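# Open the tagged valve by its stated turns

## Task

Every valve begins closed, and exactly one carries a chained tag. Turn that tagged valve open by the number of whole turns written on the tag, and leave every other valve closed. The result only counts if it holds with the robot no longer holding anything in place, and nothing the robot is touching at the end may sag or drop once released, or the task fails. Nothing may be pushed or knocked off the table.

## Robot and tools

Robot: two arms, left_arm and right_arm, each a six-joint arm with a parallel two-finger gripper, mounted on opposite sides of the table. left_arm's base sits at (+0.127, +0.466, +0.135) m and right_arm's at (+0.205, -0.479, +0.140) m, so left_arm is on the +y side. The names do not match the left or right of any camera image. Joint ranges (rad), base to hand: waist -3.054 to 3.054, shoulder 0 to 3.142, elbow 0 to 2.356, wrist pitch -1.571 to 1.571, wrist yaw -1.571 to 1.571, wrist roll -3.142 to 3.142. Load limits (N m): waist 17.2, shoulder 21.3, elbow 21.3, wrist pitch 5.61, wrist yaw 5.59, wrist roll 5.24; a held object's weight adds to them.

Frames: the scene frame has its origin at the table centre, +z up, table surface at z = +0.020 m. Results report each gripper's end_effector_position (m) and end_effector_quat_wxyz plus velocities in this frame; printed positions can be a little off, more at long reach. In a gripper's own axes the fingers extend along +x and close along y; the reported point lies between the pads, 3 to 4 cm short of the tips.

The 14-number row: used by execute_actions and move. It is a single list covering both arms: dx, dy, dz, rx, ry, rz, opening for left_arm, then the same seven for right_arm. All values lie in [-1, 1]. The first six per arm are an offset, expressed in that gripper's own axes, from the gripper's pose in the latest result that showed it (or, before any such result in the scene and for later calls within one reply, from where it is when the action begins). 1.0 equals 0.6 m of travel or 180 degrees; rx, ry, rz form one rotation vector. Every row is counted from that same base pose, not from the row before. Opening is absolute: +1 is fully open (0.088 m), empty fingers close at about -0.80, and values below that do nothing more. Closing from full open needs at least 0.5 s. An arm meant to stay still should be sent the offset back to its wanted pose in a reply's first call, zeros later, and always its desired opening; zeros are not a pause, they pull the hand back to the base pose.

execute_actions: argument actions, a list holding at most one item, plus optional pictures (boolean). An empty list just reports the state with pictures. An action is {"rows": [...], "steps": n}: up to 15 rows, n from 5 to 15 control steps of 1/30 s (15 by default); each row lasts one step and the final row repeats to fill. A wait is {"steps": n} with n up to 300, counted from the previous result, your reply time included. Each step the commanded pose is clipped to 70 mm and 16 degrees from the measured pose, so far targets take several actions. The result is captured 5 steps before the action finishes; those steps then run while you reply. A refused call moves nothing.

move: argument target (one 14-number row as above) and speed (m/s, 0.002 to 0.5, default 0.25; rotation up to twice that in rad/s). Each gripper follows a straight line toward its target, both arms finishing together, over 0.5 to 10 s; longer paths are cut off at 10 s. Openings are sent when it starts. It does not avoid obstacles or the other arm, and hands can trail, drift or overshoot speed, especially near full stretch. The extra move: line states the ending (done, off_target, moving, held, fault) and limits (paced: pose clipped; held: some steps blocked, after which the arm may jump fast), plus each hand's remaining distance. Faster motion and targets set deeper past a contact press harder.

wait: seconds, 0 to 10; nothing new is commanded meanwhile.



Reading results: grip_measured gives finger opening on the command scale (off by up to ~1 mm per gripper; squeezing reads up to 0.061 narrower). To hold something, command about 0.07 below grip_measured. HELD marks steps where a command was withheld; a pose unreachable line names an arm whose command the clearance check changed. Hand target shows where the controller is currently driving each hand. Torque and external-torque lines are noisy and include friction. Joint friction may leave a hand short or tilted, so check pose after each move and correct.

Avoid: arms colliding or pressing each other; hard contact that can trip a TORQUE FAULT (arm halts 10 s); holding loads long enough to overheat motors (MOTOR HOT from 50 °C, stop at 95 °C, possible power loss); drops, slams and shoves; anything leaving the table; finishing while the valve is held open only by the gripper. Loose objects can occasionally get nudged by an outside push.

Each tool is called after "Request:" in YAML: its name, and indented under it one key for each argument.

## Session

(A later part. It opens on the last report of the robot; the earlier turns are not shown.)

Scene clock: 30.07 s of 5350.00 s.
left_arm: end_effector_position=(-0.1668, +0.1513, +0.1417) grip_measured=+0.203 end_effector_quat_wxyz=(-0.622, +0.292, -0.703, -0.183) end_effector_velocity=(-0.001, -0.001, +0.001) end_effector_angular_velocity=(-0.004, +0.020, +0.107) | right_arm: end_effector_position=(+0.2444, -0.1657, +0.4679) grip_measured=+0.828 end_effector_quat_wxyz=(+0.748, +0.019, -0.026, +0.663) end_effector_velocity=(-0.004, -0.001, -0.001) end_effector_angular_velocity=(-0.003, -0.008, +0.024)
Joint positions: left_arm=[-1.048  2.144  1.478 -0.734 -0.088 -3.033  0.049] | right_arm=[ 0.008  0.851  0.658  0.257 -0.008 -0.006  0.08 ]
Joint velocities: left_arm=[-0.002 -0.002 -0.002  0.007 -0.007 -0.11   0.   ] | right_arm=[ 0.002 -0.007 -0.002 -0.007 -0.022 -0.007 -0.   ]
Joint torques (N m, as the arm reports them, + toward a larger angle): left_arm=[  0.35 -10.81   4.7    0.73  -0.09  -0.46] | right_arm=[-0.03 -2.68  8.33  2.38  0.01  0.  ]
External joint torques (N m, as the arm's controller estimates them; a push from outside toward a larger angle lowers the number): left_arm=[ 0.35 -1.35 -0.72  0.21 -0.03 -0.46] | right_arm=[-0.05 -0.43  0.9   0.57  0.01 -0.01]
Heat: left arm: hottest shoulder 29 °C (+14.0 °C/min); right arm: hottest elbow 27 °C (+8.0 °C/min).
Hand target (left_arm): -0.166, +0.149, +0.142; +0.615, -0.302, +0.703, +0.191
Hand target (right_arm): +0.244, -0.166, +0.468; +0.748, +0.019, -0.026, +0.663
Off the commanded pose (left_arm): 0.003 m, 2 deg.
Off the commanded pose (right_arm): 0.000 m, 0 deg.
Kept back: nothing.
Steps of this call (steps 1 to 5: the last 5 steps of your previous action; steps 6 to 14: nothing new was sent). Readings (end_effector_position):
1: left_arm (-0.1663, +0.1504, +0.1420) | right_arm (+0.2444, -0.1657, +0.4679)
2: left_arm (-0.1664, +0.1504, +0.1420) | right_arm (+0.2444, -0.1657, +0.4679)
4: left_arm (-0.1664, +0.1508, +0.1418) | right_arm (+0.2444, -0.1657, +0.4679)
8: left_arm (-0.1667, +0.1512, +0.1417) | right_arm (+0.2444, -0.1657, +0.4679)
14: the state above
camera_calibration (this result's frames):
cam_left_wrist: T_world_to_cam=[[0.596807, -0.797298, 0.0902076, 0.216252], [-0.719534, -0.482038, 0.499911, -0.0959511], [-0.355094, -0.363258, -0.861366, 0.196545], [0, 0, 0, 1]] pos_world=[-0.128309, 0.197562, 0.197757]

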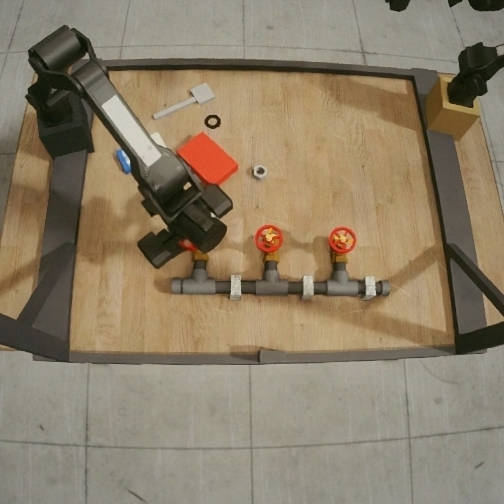

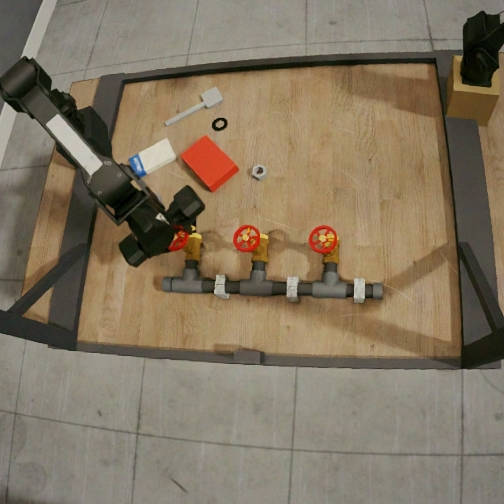

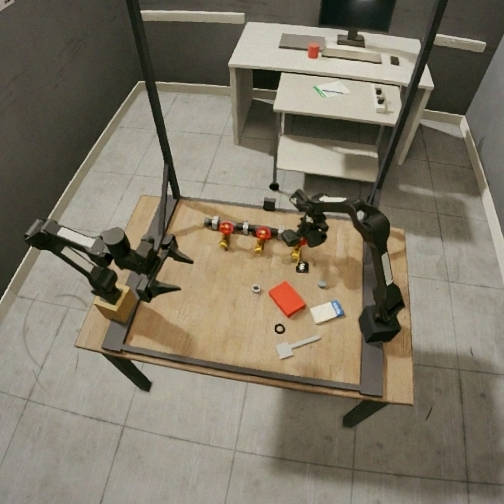

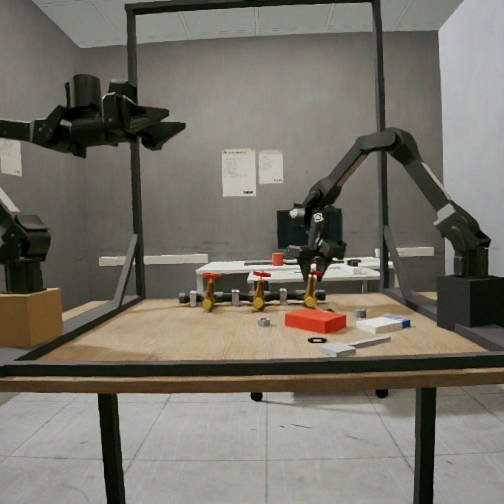

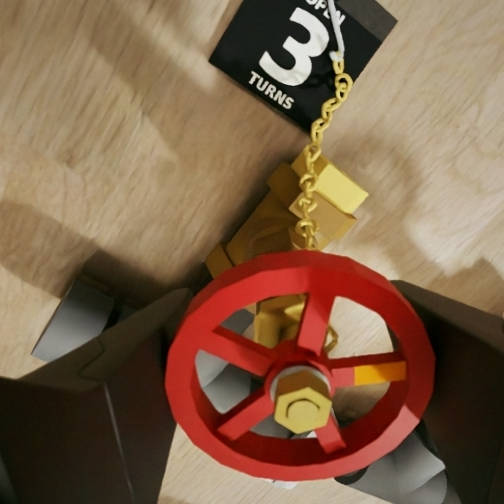

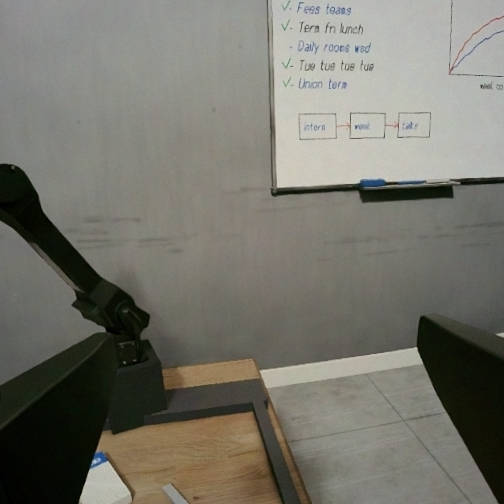

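Request:
execute_actions:
  actions:
    - {"rows":[[0,0,0,0,0,0,0.8,0,0,0,0,0,0,0.83]],"steps":6}

Request:
execute_actions:
  actions:
    - {"rows":[[0,0,0,0.5,0,0,0.8,0,0,0,0,0,0,0.83]]}

Request:
execute_actions:
  actions:
    - {"rows":[[0,0,0,0.5,0,0,0.8,0,0,0,0,0,0,0.83]]}

Request:
execute_actions:
  actions:
    - {"rows":[[0,0,0,0.5,0,0,0.8,0,0,0,0,0,0,0.83]]}

Request:
execute_actions:
  actions:
    - {"rows":[[0,0,0,0.5,0,0,0.8,0,0,0,0,0,0,0.83]]}

Request:
execute_actions:
  actions:
    - {"rows":[[0,0,0,0.5,0,0,0.8,0,0,0,0,0,0,0.83]]}

Request:
execute_actions:
  actions:
    - {"rows":[[0,0,0,0.5,0,0,0.8,0,0,0,0,0,0,0.83]]}

Request:
execute_actions:
  actions:
    - {"rows":[[0,0,0,0.3,0,0,0.8,0,0,0,0,0,0,0.83]]}

Request:
wait:
  seconds: 0.3

Scene clock: 30.47 s of 5350.00 s.
left_arm: end_effector_position=(-0.1669, +0.1513, +0.1417) grip_measured=+0.269 end_effector_quat_wxyz=(-0.620, +0.295, -0.703, -0.187) end_effector_velocity=(-0.004, -0.005, -0.002) end_effector_angular_velocity=(-0.024, +0.015, +0.006) | right_arm: end_effector_position=(+0.2444, -0.1657, +0.4679) grip_measured=+0.828 end_effector_quat_wxyz=(+0.748, +0.019, -0.026, +0.663) end_effector_velocity=(-0.000, -0.000, -0.002) end_effector_angular_velocity=(-0.008, -0.007, +0.004)
Joint positions: left_arm=[-1.048  2.144  1.478 -0.733 -0.088 -3.043  0.052] | right_arm=[ 0.008  0.851  0.658  0.257 -0.008 -0.006  0.08 ]
Joint velocities: left_arm=[-0.002  0.007 -0.002  0.037 -0.007 -0.007  0.175] | right_arm=[-0.002 -0.002 -0.002 -0.007 -0.007 -0.007  0.   ]
Joint torques (N m, as the arm reports them, + toward a larger angle): left_arm=[  0.03 -10.82   4.63   0.56  -0.07  -0.14] | right_arm=[ 0.   -2.64  8.37  2.39  0.   -0.01]
External joint torques (N m, as the arm's controller estimates them; a push from outside toward a larger angle lowers the number): left_arm=[ 0.12 -1.36 -0.82  0.14 -0.02 -0.28] | right_arm=[ 0.01 -0.4   0.94  0.58 -0.01 -0.02]
Heat: left arm: hottest shoulder 29 °C (+13.8 °C/min); right arm: hottest elbow 27 °C (+7.9 °C/min).
Steps of this call (steps 1 to 11: nothing new was sent; step 12: the first step of this action). Readings (end_effector_position):
12: the state above

Scene clock: 30.97 s of 5350.00 s.
left_arm: end_effector_position=(-0.1661, +0.1509, +0.1418) grip_measured=+0.789 end_effector_quat_wxyz=(+0.680, -0.115, +0.724, -0.016) end_effector_velocity=(+0.003, +0.002, -0.001) end_effector_angular_velocity=(-0.099, -0.348, -1.637) | right_arm: end_effector_position=(+0.2444, -0.1657, +0.4679) grip_measured=+0.828 end_effector_quat_wxyz=(+0.748, +0.019, -0.026, +0.663) end_effector_velocity=(+0.002, -0.001, -0.002) end_effector_angular_velocity=(-0.008, -0.006, -0.010)
Joint positions: left_arm=[-1.049  2.144  1.478 -0.734 -0.098 -2.486  0.078] | right_arm=[ 0.008  0.851  0.658  0.257 -0.008 -0.006  0.08 ]
Joint velocities: left_arm=[-0.012 -0.002 -0.007 -0.007 -0.037  1.663  0.003] | right_arm=[-0.002 -0.002 -0.002 -0.007  0.007 -0.007 -0.   ]
Joint torques (N m, as the arm reports them, + toward a larger angle): left_arm=[ -0.43 -10.3    5.01   0.19  -0.19   0.26] | right_arm=[ 0.   -2.64  8.37  2.37  0.01 -0.01]
External joint torques (N m, as the arm's controller estimates them; a push from outside toward a larger angle lowers the number): left_arm=[-0.49 -0.78 -0.43 -0.32 -0.1   0.25] | right_arm=[ 0.01 -0.42  0.96  0.57  0.   -0.01]
Heat: left arm: hottest shoulder 29 °C (+13.6 °C/min); right arm: hottest elbow 27 °C (+7.8 °C/min).
Off your previous action's commanded pose (left_arm): 0.001 m, 1 deg at its last step (step 5 of this call).
Off your previous action's commanded pose (right_arm): 0.000 m, 0 deg at its last step (step 5 of this call).
Steps of this call (steps 1 to 5: the last 5 steps of your previous action; steps 6 to 15: the first 10 steps of this action, its rows measured from where the robot was after step 5). Readings (end_effector_position):
5: left_arm (-0.1672, +0.1509, +0.1418) | right_arm (+0.2444, -0.1657, +0.4679)
6: left_arm (-0.1671, +0.1510, +0.1417) | right_arm (+0.2444, -0.1657, +0.4679)
7: left_arm (-0.1669, +0.1511, +0.1417) | right_arm (+0.2444, -0.1657, +0.4679)
9: left_arm (-0.1666, +0.1509, +0.1417) | right_arm (+0.2444, -0.1657, +0.4679)
13: left_arm (-0.1661, +0.1509, +0.1417) | right_arm (+0.2444, -0.1657, +0.4679)
15: the state above

Scene clock: 31.47 s of 5350.00 s.
left_arm: end_effector_position=(-0.1655, +0.1507, +0.1419) grip_measured=+0.797 end_effector_quat_wxyz=(+0.671, +0.176, +0.647, -0.317) end_effector_velocity=(+0.000, +0.003, -0.002) end_effector_angular_velocity=(-0.072, -0.358, -1.666) | right_arm: end_effector_position=(+0.2444, -0.1657, +0.4679) grip_measured=+0.828 end_effector_quat_wxyz=(+0.748, +0.019, -0.026, +0.663) end_effector_velocity=(-0.000, -0.000, -0.005) end_effector_angular_velocity=(-0.023, -0.005, +0.004)
Joint positions: left_arm=[-1.053  2.144  1.478 -0.736 -0.113 -1.633  0.078] | right_arm=[ 0.008  0.851  0.658  0.257 -0.008 -0.006  0.08 ]
Joint velocities: left_arm=[-0.012  0.002 -0.002 -0.007 -0.022  1.692  0.   ] | right_arm=[-0.002 -0.002 -0.002 -0.022 -0.007 -0.007 -0.   ]
Joint torques (N m, as the arm reports them, + toward a larger angle): left_arm=[ -0.3  -10.62   4.88   0.17  -0.23   0.25] | right_arm=[-0.08 -2.66  8.3   2.39  0.01 -0.01]
External joint torques (N m, as the arm's controller estimates them; a push from outside toward a larger angle lowers the number): left_arm=[-0.34 -1.13 -0.55 -0.38 -0.09  0.24] | right_arm=[-0.08 -0.45  0.9   0.59  0.01 -0.02]
Heat: left arm: hottest shoulder 29 °C (+13.3 °C/min); right arm: hottest elbow 27 °C (+7.6 °C/min).
Off your previous action's commanded pose (left_arm): 0.001 m, 42 deg at its last step (step 5 of this call); orientation clipped at that step.
Off your previous action's commanded pose (right_arm): 0.000 m, 0 deg at its last step (step 5 of this call).
Steps of this call (steps 1 to 5: the last 5 steps of your previous action; steps 6 to 15: the first 10 steps of this action, its rows measured from where the robot was after step 5). Readings (end_effector_position):
5: left_arm (-0.1662, +0.1510, +0.1418) | right_arm (+0.2444, -0.1657, +0.4679)
6: left_arm (-0.1662, +0.1509, +0.1418) | right_arm (+0.2444, -0.1657, +0.4679)
7: left_arm (-0.1661, +0.1508, +0.1419) | right_arm (+0.2444, -0.1657, +0.4679)
9: left_arm (-0.1658, +0.1506, +0.1419) | right_arm (+0.2444, -0.1657, +0.4679)
13: left_arm (-0.1655, +0.1507, +0.1419) | right_arm (+0.2444, -0.1657, +0.4679)
15: the state above

Scene clock: 31.97 s of 5350.00 s.
left_arm: end_effector_position=(-0.1647, +0.1505, +0.1421) grip_measured=+0.797 end_effector_quat_wxyz=(+0.542, +0.439, +0.453, -0.556) end_effector_velocity=(+0.002, +0.005, -0.000) end_effector_angular_velocity=(-0.047, -0.375, -1.650) | right_arm: end_effector_position=(+0.2444, -0.1657, +0.4679) grip_measured=+0.828 end_effector_quat_wxyz=(+0.748, +0.019, -0.026, +0.663) end_effector_velocity=(-0.000, -0.000, -0.002) end_effector_angular_velocity=(-0.010, -0.021, +0.003)
Joint positions: left_arm=[-1.056  2.144  1.478 -0.738 -0.127 -0.779  0.078] | right_arm=[ 0.008  0.851  0.658  0.257 -0.008 -0.006  0.08 ]
Joint velocities: left_arm=[-0.012 -0.002 -0.002 -0.022 -0.022  1.678  0.   ] | right_arm=[-0.002 -0.002 -0.002 -0.007 -0.007 -0.022 -0.   ]
Joint torques (N m, as the arm reports them, + toward a larger angle): left_arm=[ -0.22 -10.47   5.25   0.21  -0.24   0.24] | right_arm=[-0.03 -2.6   8.33  2.38 -0.01  0.01]
External joint torques (N m, as the arm's controller estimates them; a push from outside toward a larger angle lowers the number): left_arm=[-0.21 -0.89 -0.24 -0.37 -0.11  0.23] | right_arm=[-0.04 -0.39  0.93  0.57 -0.01  0.  ]
Heat: left arm: hottest shoulder 29 °C (+13.1 °C/min); right arm: hottest elbow 27 °C (+7.5 °C/min).
Off your previous action's commanded pose (left_arm): 0.001 m, 41 deg at its last step (step 5 of this call); orientation clipped at that step.
Off your previous action's commanded pose (right_arm): 0.000 m, 0 deg at its last step (step 5 of this call).
Steps of this call (steps 1 to 5: the last 5 steps of your previous action; steps 6 to 15: the first 10 steps of this action, its rows measured from where the robot was after step 5). Readings (end_effector_position):
5: left_arm (-0.1656, +0.1508, +0.1420) | right_arm (+0.2444, -0.1657, +0.4679)
6: left_arm (-0.1655, +0.1506, +0.1420) | right_arm (+0.2444, -0.1657, +0.4679)
7: left_arm (-0.1653, +0.1506, +0.1420) | right_arm (+0.2444, -0.1657, +0.4679)
9: left_arm (-0.1650, +0.1505, +0.1420) | right_arm (+0.2444, -0.1657, +0.4679)
13: left_arm (-0.1647, +0.1504, +0.1421) | right_arm (+0.2444, -0.1657, +0.4679)
15: the state above

Scene clock: 32.47 s of 5350.00 s.
left_arm: end_effector_position=(-0.1638, +0.1505, +0.1423) grip_measured=+0.798 end_effector_quat_wxyz=(+0.315, +0.627, +0.177, -0.691) end_effector_velocity=(+0.000, +0.003, +0.001) end_effector_angular_velocity=(-0.048, -0.387, -1.650) | right_arm: end_effector_position=(+0.2444, -0.1657, +0.4679) grip_measured=+0.828 end_effector_quat_wxyz=(+0.748, +0.019, -0.026, +0.663) end_effector_velocity=(+0.002, -0.002, -0.001) end_effector_angular_velocity=(-0.005, -0.021, -0.011)
Joint positions: left_arm=[-1.06   2.144  1.478 -0.741 -0.14   0.074  0.078] | right_arm=[ 0.008  0.851  0.658  0.257 -0.008 -0.006  0.08 ]
Joint velocities: left_arm=[-0.017 -0.002 -0.002 -0.007 -0.037  1.678 -0.   ] | right_arm=[-0.002 -0.007 -0.002 -0.007  0.007 -0.022 -0.   ]
Joint torques (N m, as the arm reports them, + toward a larger angle): left_arm=[ -0.36 -10.45   5.27   0.24  -0.2    0.24] | right_arm=[ 0.   -2.66  8.34  2.38  0.01 -0.01]
External joint torques (N m, as the arm's controller estimates them; a push from outside toward a larger angle lowers the number): left_arm=[-0.3  -0.82 -0.23 -0.35 -0.1   0.25] | right_arm=[ 0.   -0.47  0.97  0.58  0.01 -0.02]
Heat: left arm: hottest shoulder 29 °C (+12.9 °C/min); right arm: hottest elbow 27 °C (+7.4 °C/min).
Off your previous action's commanded pose (left_arm): 0.001 m, 41 deg at its last step (step 5 of this call); orientation clipped at that step.
Off your previous action's commanded pose (right_arm): 0.000 m, 0 deg at its last step (step 5 of this call).
Steps of this call (steps 1 to 5: the last 5 steps of your previous action; steps 6 to 15: the first 10 steps of this action, its rows measured from where the robot was after step 5). Readings (end_effector_position):
5: left_arm (-0.1647, +0.1505, +0.1422) | right_arm (+0.2444, -0.1657, +0.4679)
6: left_arm (-0.1648, +0.1506, +0.1422) | right_arm (+0.2444, -0.1657, +0.4679)
7: left_arm (-0.1645, +0.1505, +0.1422) | right_arm (+0.2444, -0.1657, +0.4679)
9: left_arm (-0.1641, +0.1504, +0.1422) | right_arm (+0.2444, -0.1657, +0.4679)
13: left_arm (-0.1638, +0.1504, +0.1422) | right_arm (+0.2444, -0.1657, +0.4679)
15: the state above

Scene clock: 32.97 s of 5350.00 s.
left_arm: end_effector_position=(-0.1628, +0.1507, +0.1424) grip_measured=+0.798 end_effector_quat_wxyz=(+0.029, +0.705, -0.127, -0.697) end_effector_velocity=(+0.002, +0.002, +0.004) end_effector_angular_velocity=(-0.025, -0.409, -1.672) | right_arm: end_effector_position=(+0.2444, -0.1657, +0.4679) grip_measured=+0.828 end_effector_quat_wxyz=(+0.748, +0.019, -0.026, +0.663) end_effector_velocity=(+0.001, -0.001, -0.002) end_effector_angular_velocity=(-0.008, -0.007, -0.000)
Joint positions: left_arm=[-1.063  2.144  1.478 -0.746 -0.154  0.927  0.078] | right_arm=[ 0.008  0.851  0.658  0.257 -0.008 -0.006  0.08 ]
Joint velocities: left_arm=[-0.012 -0.007  0.002 -0.022 -0.037  1.707  0.   ] | right_arm=[-0.007 -0.002 -0.002 -0.007 -0.007 -0.007  0.   ]
Joint torques (N m, as the arm reports them, + toward a larger angle): left_arm=[ -0.16 -10.54   5.24   0.21  -0.12   0.23] | right_arm=[-0.01 -2.7   8.31  2.38  0.01  0.  ]
External joint torques (N m, as the arm's controller estimates them; a push from outside toward a larger angle lowers the number): left_arm=[-0.23 -0.83 -0.37 -0.4  -0.05  0.25] | right_arm=[ 0.01 -0.41  0.82  0.54  0.   -0.01]
Heat: left arm: hottest shoulder 30 °C (+14.6 °C/min); right arm: hottest elbow 27 °C (+7.3 °C/min).
Off your previous action's commanded pose (left_arm): 0.001 m, 41 deg at its last step (step 5 of this call); orientation clipped at that step.
Off your previous action's commanded pose (right_arm): 0.000 m, 0 deg at its last step (step 5 of this call).
Steps of this call (steps 1 to 5: the last 5 steps of your previous action; steps 6 to 15: the first 10 steps of this action, its rows measured from where the robot was after step 5). Readings (end_effector_position):
5: left_arm (-0.1639, +0.1506, +0.1423) | right_arm (+0.2444, -0.1657, +0.4679)
6: left_arm (-0.1638, +0.1506, +0.1423) | right_arm (+0.2444, -0.1657, +0.4679)
7: left_arm (-0.1636, +0.1506, +0.1423) | right_arm (+0.2444, -0.1657, +0.4679)
9: left_arm (-0.1632, +0.1504, +0.1424) | right_arm (+0.2444, -0.1657, +0.4679)
13: left_arm (-0.1628, +0.1506, +0.1424) | right_arm (+0.2444, -0.1657, +0.4679)
15: the state above

Scene clock: 33.47 s of 5350.00 s.
left_arm: end_effector_position=(-0.1617, +0.1511, +0.1426) grip_measured=+0.798 end_effector_quat_wxyz=(-0.267, +0.658, -0.405, -0.576) end_effector_velocity=(+0.004, +0.003, +0.001) end_effector_angular_velocity=(+0.003, -0.416, -1.627) | right_arm: end_effector_position=(+0.2444, -0.1657, +0.4679) grip_measured=+0.828 end_effector_quat_wxyz=(+0.748, +0.019, -0.026, +0.663) end_effector_velocity=(-0.003, -0.001, -0.003) end_effector_angular_velocity=(-0.010, -0.022, +0.018)
Joint positions: left_arm=[-1.067  2.144  1.478 -0.751 -0.169  1.78   0.078] | right_arm=[ 0.008  0.851  0.658  0.257 -0.008 -0.006  0.08 ]
Joint velocities: left_arm=[-0.012 -0.002 -0.002 -0.022 -0.037  1.663 -0.   ] | right_arm=[-0.002 -0.007 -0.007 -0.007 -0.022 -0.022  0.   ]
Joint torques (N m, as the arm reports them, + toward a larger angle): left_arm=[ -0.19 -10.28   5.19   0.14  -0.14   0.2 ] | right_arm=[-0.05 -2.65  8.38  2.37  0.    0.  ]
External joint torques (N m, as the arm's controller estimates them; a push from outside toward a larger angle lowers the number): left_arm=[-0.16 -0.76 -0.25 -0.39 -0.09  0.2 ] | right_arm=[-0.06 -0.42  0.99  0.57  0.01 -0.01]
Heat: left arm: hottest shoulder 30 °C (+14.3 °C/min); right arm: hottest elbow 27 °C (+7.2 °C/min).
Off your previous action's commanded pose (left_arm): 0.001 m, 41 deg at its last step (step 5 of this call); orientation clipped at that step.
Off your previous action's commanded pose (right_arm): 0.000 m, 0 deg at its last step (step 5 of this call).
Steps of this call (steps 1 to 5: the last 5 steps of your previous action; steps 6 to 15: the first 10 steps of this action, its rows measured from where the robot was after step 5). Readings (end_effector_position):
5: left_arm (-0.1627, +0.1508, +0.1425) | right_arm (+0.2444, -0.1657, +0.4679)
6: left_arm (-0.1627, +0.1508, +0.1425) | right_arm (+0.2444, -0.1657, +0.4679)
7: left_arm (-0.1625, +0.1508, +0.1425) | right_arm (+0.2444, -0.1657, +0.4679)
9: left_arm (-0.1621, +0.1508, +0.1425) | right_arm (+0.2444, -0.1657, +0.4679)
13: left_arm (-0.1617, +0.1510, +0.1426) | right_arm (+0.2444, -0.1657, +0.4679)
15: the state above

Scene clock: 33.97 s of 5350.00 s.
left_arm: end_effector_position=(-0.1604, +0.1514, +0.1427) grip_measured=+0.798 end_effector_quat_wxyz=(-0.518, +0.492, -0.605, -0.352) end_effector_velocity=(+0.001, +0.004, -0.001) end_effector_angular_velocity=(+0.037, -0.404, -1.653) | right_arm: end_effector_position=(+0.2444, -0.1657, +0.4679) grip_measured=+0.828 end_effector_quat_wxyz=(+0.748, +0.019, -0.026, +0.663) end_effector_velocity=(+0.003, -0.001, -0.005) end_effector_angular_velocity=(-0.021, +0.011, -0.014)
Joint positions: left_arm=[-1.07   2.144  1.478 -0.756 -0.181  2.634  0.078] | right_arm=[ 0.008  0.851  0.658  0.257 -0.008 -0.006  0.08 ]
Joint velocities: left_arm=[-0.007 -0.002 -0.007 -0.007 -0.007  1.692 -0.   ] | right_arm=[-0.007 -0.002 -0.002 -0.022  0.007  0.007 -0.   ]
Joint torques (N m, as the arm reports them, + toward a larger angle): left_arm=[ -0.27 -10.33   5.13   0.09  -0.23   0.21] | right_arm=[-0.06 -2.66  8.36  2.36  0.01  0.01]
External joint torques (N m, as the arm's controller estimates them; a push from outside toward a larger angle lowers the number): left_arm=[-0.2  -0.87 -0.24 -0.38 -0.14  0.21] | right_arm=[-0.03 -0.46  1.    0.57  0.    0.  ]
Heat: left arm: hottest shoulder 30 °C (+14.1 °C/min); right arm: hottest elbow 28 °C (+8.8 °C/min).
Off your previous action's commanded pose (left_arm): 0.001 m, 41 deg at its last step (step 5 of this call); orientation clipped at that step.
Off your previous action's commanded pose (right_arm): 0.000 m, 0 deg at its last step (step 5 of this call).
Steps of this call (steps 1 to 5: the last 5 steps of your previous action; steps 6 to 15: the first 10 steps of this action, its rows measured from where the robot was after step 5). Readings (end_effector_position):
5: left_arm (-0.1616, +0.1512, +0.1427) | right_arm (+0.2444, -0.1657, +0.4679)
6: left_arm (-0.1614, +0.1511, +0.1427) | right_arm (+0.2444, -0.1657, +0.4679)
7: left_arm (-0.1612, +0.1513, +0.1427) | right_arm (+0.2444, -0.1657, +0.4679)
9: left_arm (-0.1608, +0.1512, +0.1427) | right_arm (+0.2444, -0.1657, +0.4679)
13: left_arm (-0.1605, +0.1513, +0.1427) | right_arm (+0.2444, -0.1657, +0.4679)
15: the state above

Scene clock: 34.43 s of 5350.00 s.
left_arm: end_effector_position=(-0.1607, +0.1514, +0.1427) grip_measured=+0.798 end_effector_quat_wxyz=(-0.595, +0.394, -0.657, -0.242) end_effector_velocity=(+0.003, +0.002, +0.001) end_effector_angular_velocity=(+0.008, -0.033, -0.065) | right_arm: end_effector_position=(+0.2444, -0.1657, +0.4679) grip_measured=+0.828 end_effector_quat_wxyz=(+0.748, +0.019, -0.026, +0.663) end_effector_velocity=(-0.000, -0.001, +0.001) end_effector_angular_velocity=(+0.006, -0.009, +0.004)
Joint positions: left_arm=[-1.07   2.144  1.478 -0.755 -0.18   2.983  0.078] | right_arm=[ 0.008  0.851  0.658  0.257 -0.008 -0.006  0.08 ]
Joint velocities: left_arm=[-0.002 -0.002  0.002 -0.022 -0.007  0.066  0.   ] | right_arm=[-0.002 -0.002 -0.002  0.007 -0.007 -0.007 -0.   ]
Joint torques (N m, as the arm reports them, + toward a larger angle): left_arm=[ -0.05 -10.56   4.86   0.3   -0.02   0.22] | right_arm=[ 0.01 -2.65  8.36  2.4   0.01  0.01]
External joint torques (N m, as the arm's controller estimates them; a push from outside toward a larger angle lowers the number): left_arm=[-0.05 -1.03 -0.58 -0.18  0.09  0.21] | right_arm=[-0.01 -0.42  0.93  0.58  0.01  0.  ]
Heat: left arm: hottest shoulder 30 °C (+13.9 °C/min); right arm: hottest elbow 28 °C (+8.7 °C/min).
Hand target (left_arm): -0.162, +0.151, +0.143; +0.597, -0.389, +0.660, +0.238
Hand target (right_arm): +0.244, -0.166, +0.468; +0.748, +0.019, -0.026, +0.663
Off the commanded pose (left_arm): 0.001 m, 1 deg.
Off the commanded pose (right_arm): 0.000 m, 0 deg.
Kept back: nothing.
Steps of this call (steps 1 to 5: the last 5 steps of your previous action; steps 6 to 14: nothing new was sent). Readings (end_effector_position):
1: left_arm (-0.1604, +0.1514, +0.1427) | right_arm (+0.2444, -0.1657, +0.4679)
2: left_arm (-0.1604, +0.1514, +0.1427) | right_arm (+0.2444, -0.1657, +0.4679)
4: left_arm (-0.1604, +0.1514, +0.1427) | right_arm (+0.2444, -0.1657, +0.4679)
8: left_arm (-0.1604, +0.1514, +0.1427) | right_arm (+0.2444, -0.1657, +0.4679)
14: the state above
camera_calibration (this result's frames):
cam_left_wrist: T_world_to_cam=[[0.775043, -0.616868, 0.137045, 0.207156], [-0.589249, -0.627187, 0.509334, -0.0504643], [-0.228239, -0.47551, -0.849587, 0.235369], [0, 0, 0, 1]] pos_world=[-0.13657, 0.208058, 0.19728]

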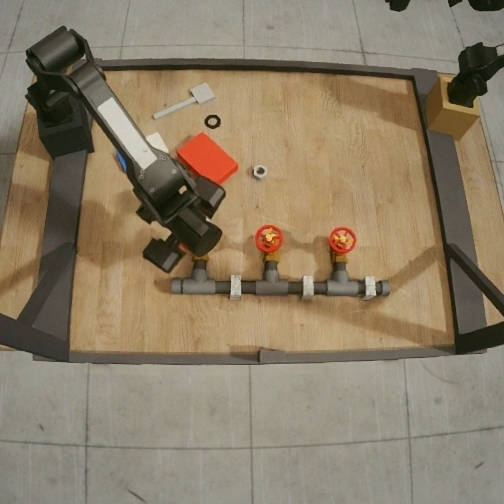

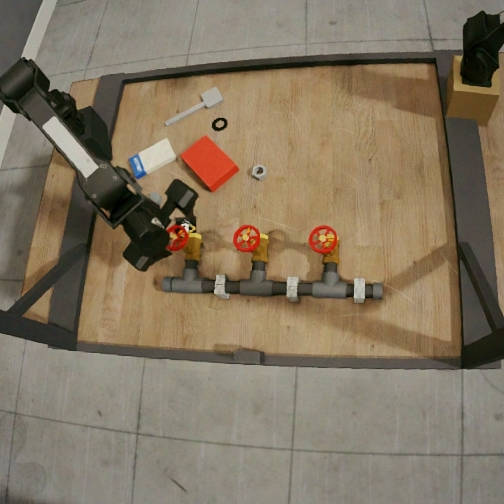

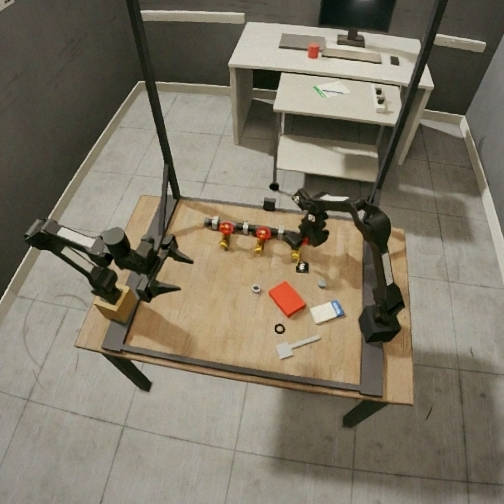

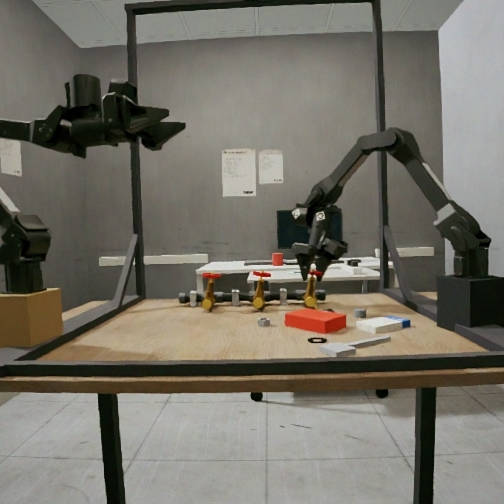

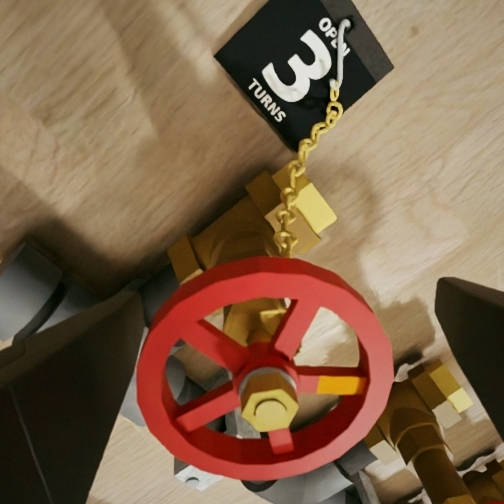

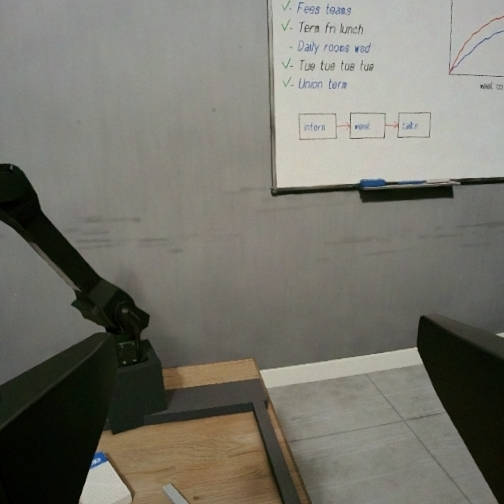

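Request:
move:
  target: [0,0.008,-0.008,0.005,0.007,0.03,0.8,0,0,0,0,0,0,0.83]
  speed: 0.1

Request:
move:
  target: [0,0,0,0,0,0,0.12,0,0,0,0,0,0,0.83]

Scene clock: 35.50 s of 5350.00 s.
left_arm: end_effector_position=(-0.1696, +0.1491, +0.1422) grip_measured=+0.798 end_effector_quat_wxyz=(-0.579, +0.363, -0.683, -0.259) end_effector_velocity=(-0.004, +0.003, -0.002) end_effector_angular_velocity=(+0.013, +0.016, -0.014) | right_arm: end_effector_position=(+0.2444, -0.1657, +0.4679) grip_measured=+0.828 end_effector_quat_wxyz=(+0.748, +0.019, -0.026, +0.663) end_effector_velocity=(-0.002, -0.000, -0.002) end_effector_angular_velocity=(-0.008, -0.007, +0.009)
Joint positions: left_arm=[-1.049  2.144  1.477 -0.716 -0.091  3.021  0.078] | right_arm=[ 0.008  0.851  0.658  0.257 -0.008 -0.006  0.08 ]
Joint velocities: left_arm=[-0.002  0.002 -0.002  0.007  0.022  0.007 -0.   ] | right_arm=[ 0.002 -0.002 -0.002 -0.007 -0.007 -0.007 -0.   ]
Joint torques (N m, as the arm reports them, + toward a larger angle): left_arm=[  0.06 -11.92   3.7    0.39   0.02   0.21] | right_arm=[-0.01 -2.65  8.36  2.37  0.01  0.  ]
External joint torques (N m, as the arm's controller estimates them; a push from outside toward a larger angle lowers the number): left_arm=[ 0.06 -2.41 -1.76 -0.15  0.06  0.2 ] | right_arm=[-0.01 -0.42  0.92  0.55  0.01  0.  ]
Heat: left arm: hottest shoulder 30 °C (+13.5 °C/min); right arm: hottest elbow 28 °C (+8.5 °C/min).
Hand target (left_arm): -0.168, +0.150, +0.143; +0.579, -0.361, +0.684, +0.260
Hand target (right_arm): +0.244, -0.166, +0.468; +0.748, +0.019, -0.026, +0.663
Off the commanded pose (left_arm): 0.003 m, 0 deg.
Off the commanded pose (right_arm): 0.000 m, 0 deg.
Kept back: nothing.
move: done
camera_calibration (this result's frames):
cam_left_wrist: T_world_to_cam=[[0.762512, -0.644787, 0.0531538, 0.226638], [-0.567287, -0.626832, 0.534104, -0.0567201], [-0.311065, -0.437414, -0.843746, 0.211204], [0, 0, 0, 1]] pos_world=[-0.139293, 0.202963, 0.19645]

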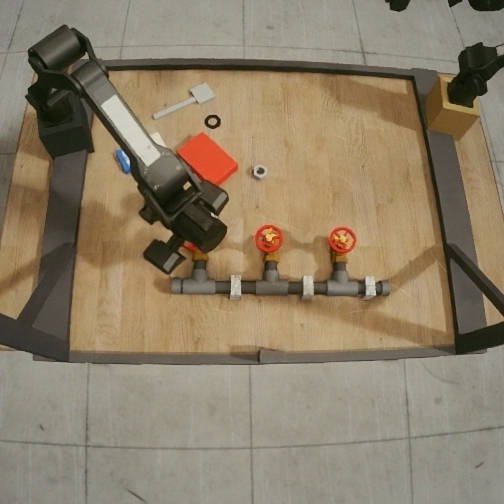

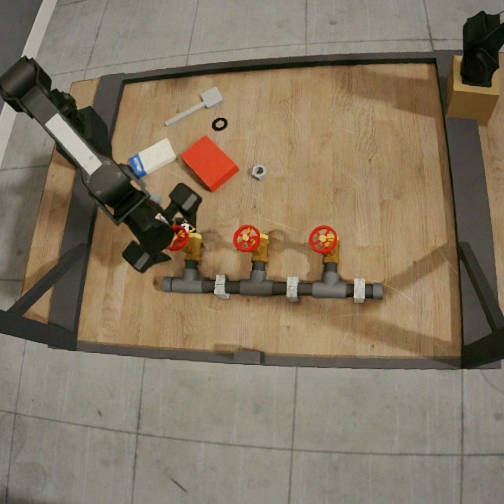

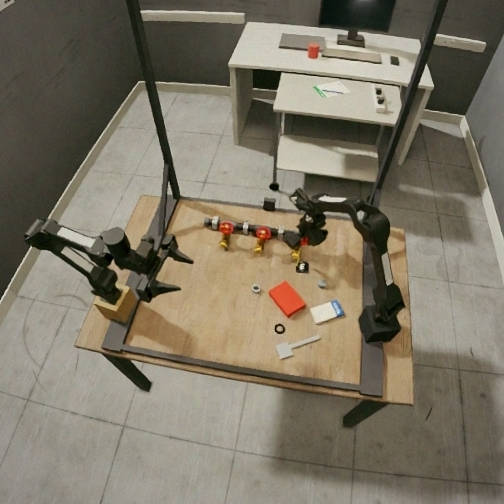

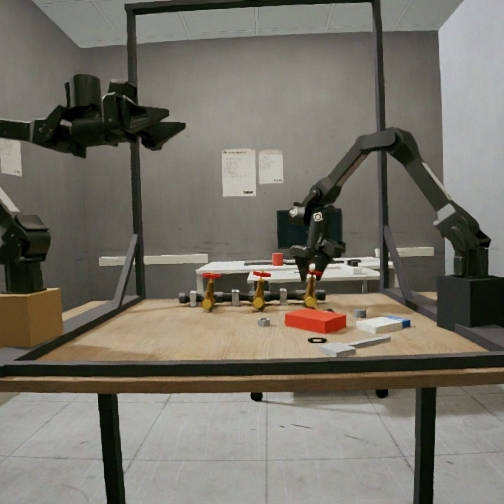

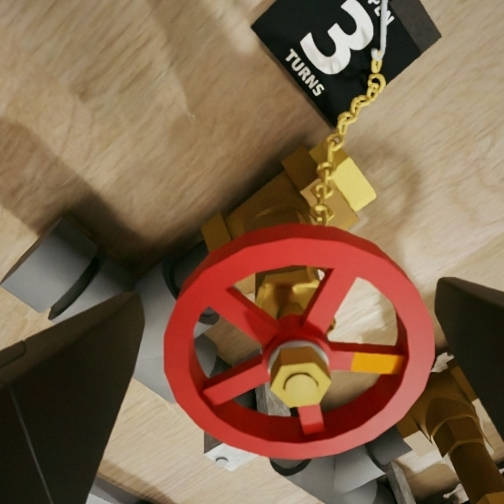

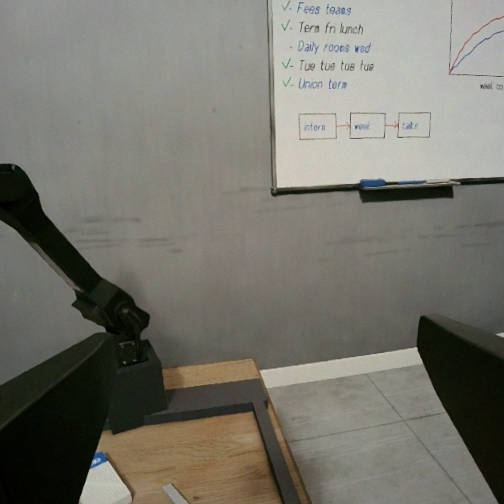

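Scene clock: 36.00 s of 5350.00 s.
left_arm: end_effector_position=(-0.1696, +0.1492, +0.1421) grip_measured=+0.204 end_effector_quat_wxyz=(-0.579, +0.363, -0.683, -0.260) end_effector_velocity=(-0.001, +0.002, +0.001) end_effector_angular_velocity=(+0.007, +0.005, +0.003) | right_arm: end_effector_position=(+0.2444, -0.1657, +0.4679) grip_measured=+0.828 end_effector_quat_wxyz=(+0.748, +0.019, -0.026, +0.663) end_effector_velocity=(-0.000, -0.000, -0.002) end_effector_angular_velocity=(-0.008, -0.007, +0.004)
Joint positions: left_arm=[-1.049  2.144  1.477 -0.717 -0.09   3.021  0.049] | right_arm=[ 0.008  0.851  0.658  0.257 -0.008 -0.006  0.08 ]
Joint velocities: left_arm=[-0.002 -0.002  0.002 -0.007  0.007 -0.007 -0.   ] | right_arm=[-0.002 -0.002 -0.002 -0.007 -0.007 -0.007 -0.   ]
Joint torques (N m, as the arm reports them, + toward a larger angle): left_arm=[ -0.02 -10.73   4.66   0.31  -0.07   0.02] | right_arm=[-0.04 -2.65  8.38  2.37 -0.01  0.  ]
External joint torques (N m, as the arm's controller estimates them; a push from outside toward a larger angle lowers the number): left_arm=[-0.08 -1.19 -0.79 -0.23 -0.02  0.02] | right_arm=[-0.06 -0.46  1.01  0.58 -0.01 -0.01]
Heat: left arm: hottest shoulder 30 °C (+13.3 °C/min); right arm: hottest elbow 28 °C (+8.3 °C/min).
Hand target (left_arm): -0.170, +0.149, +0.142; +0.579, -0.363, +0.683, +0.259
Hand target (right_arm): +0.244, -0.166, +0.468; +0.748, +0.019, -0.026, +0.663
Off the commanded pose (left_arm): 0.000 m, 0 deg.
Off the commanded pose (right_arm): 0.000 m, 0 deg.
Kept back: nothing.
move: done
camera_calibration (this result's frames):
cam_left_wrist: T_world_to_cam=[[0.762402, -0.645006, 0.0520655, 0.226972], [-0.567139, -0.627279, 0.533736, -0.0564863], [-0.311603, -0.43645, -0.844047, 0.211042], [0, 0, 0, 1]] pos_world=[-0.139318, 0.203075, 0.196461]

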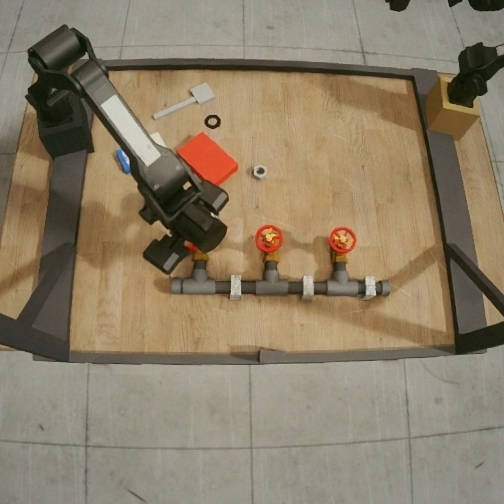

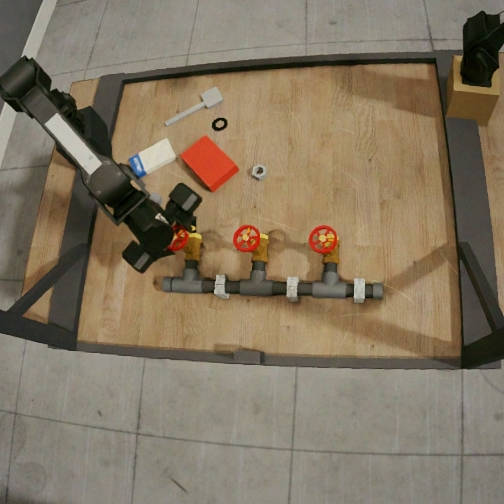

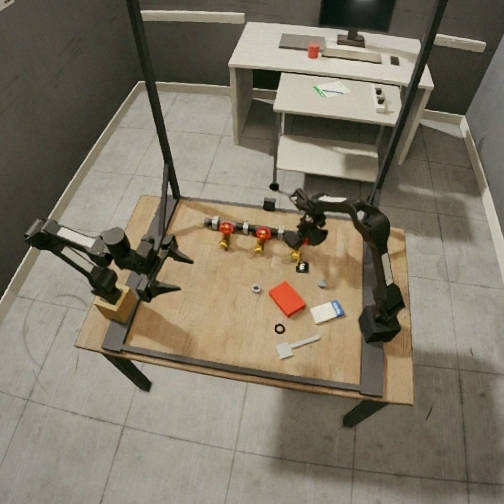

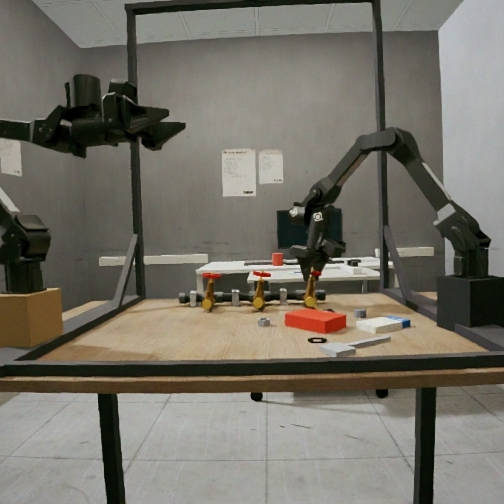

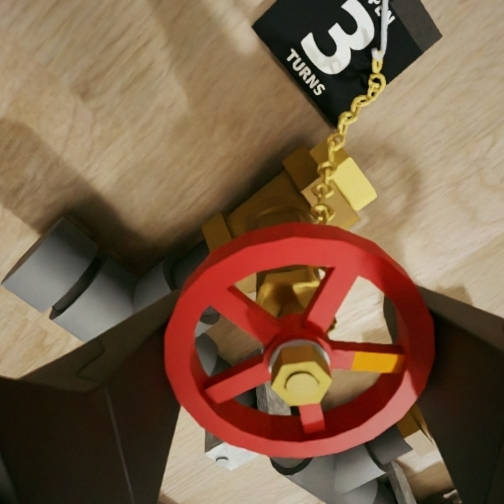

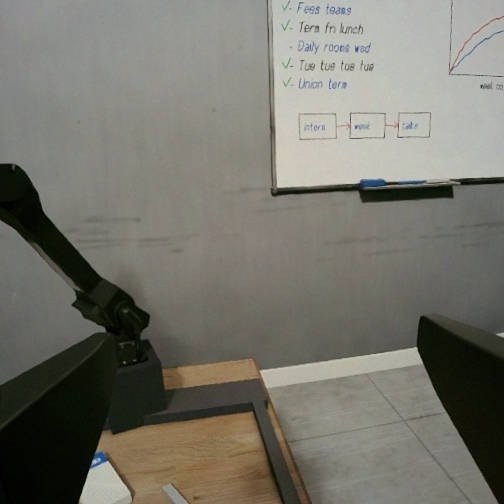

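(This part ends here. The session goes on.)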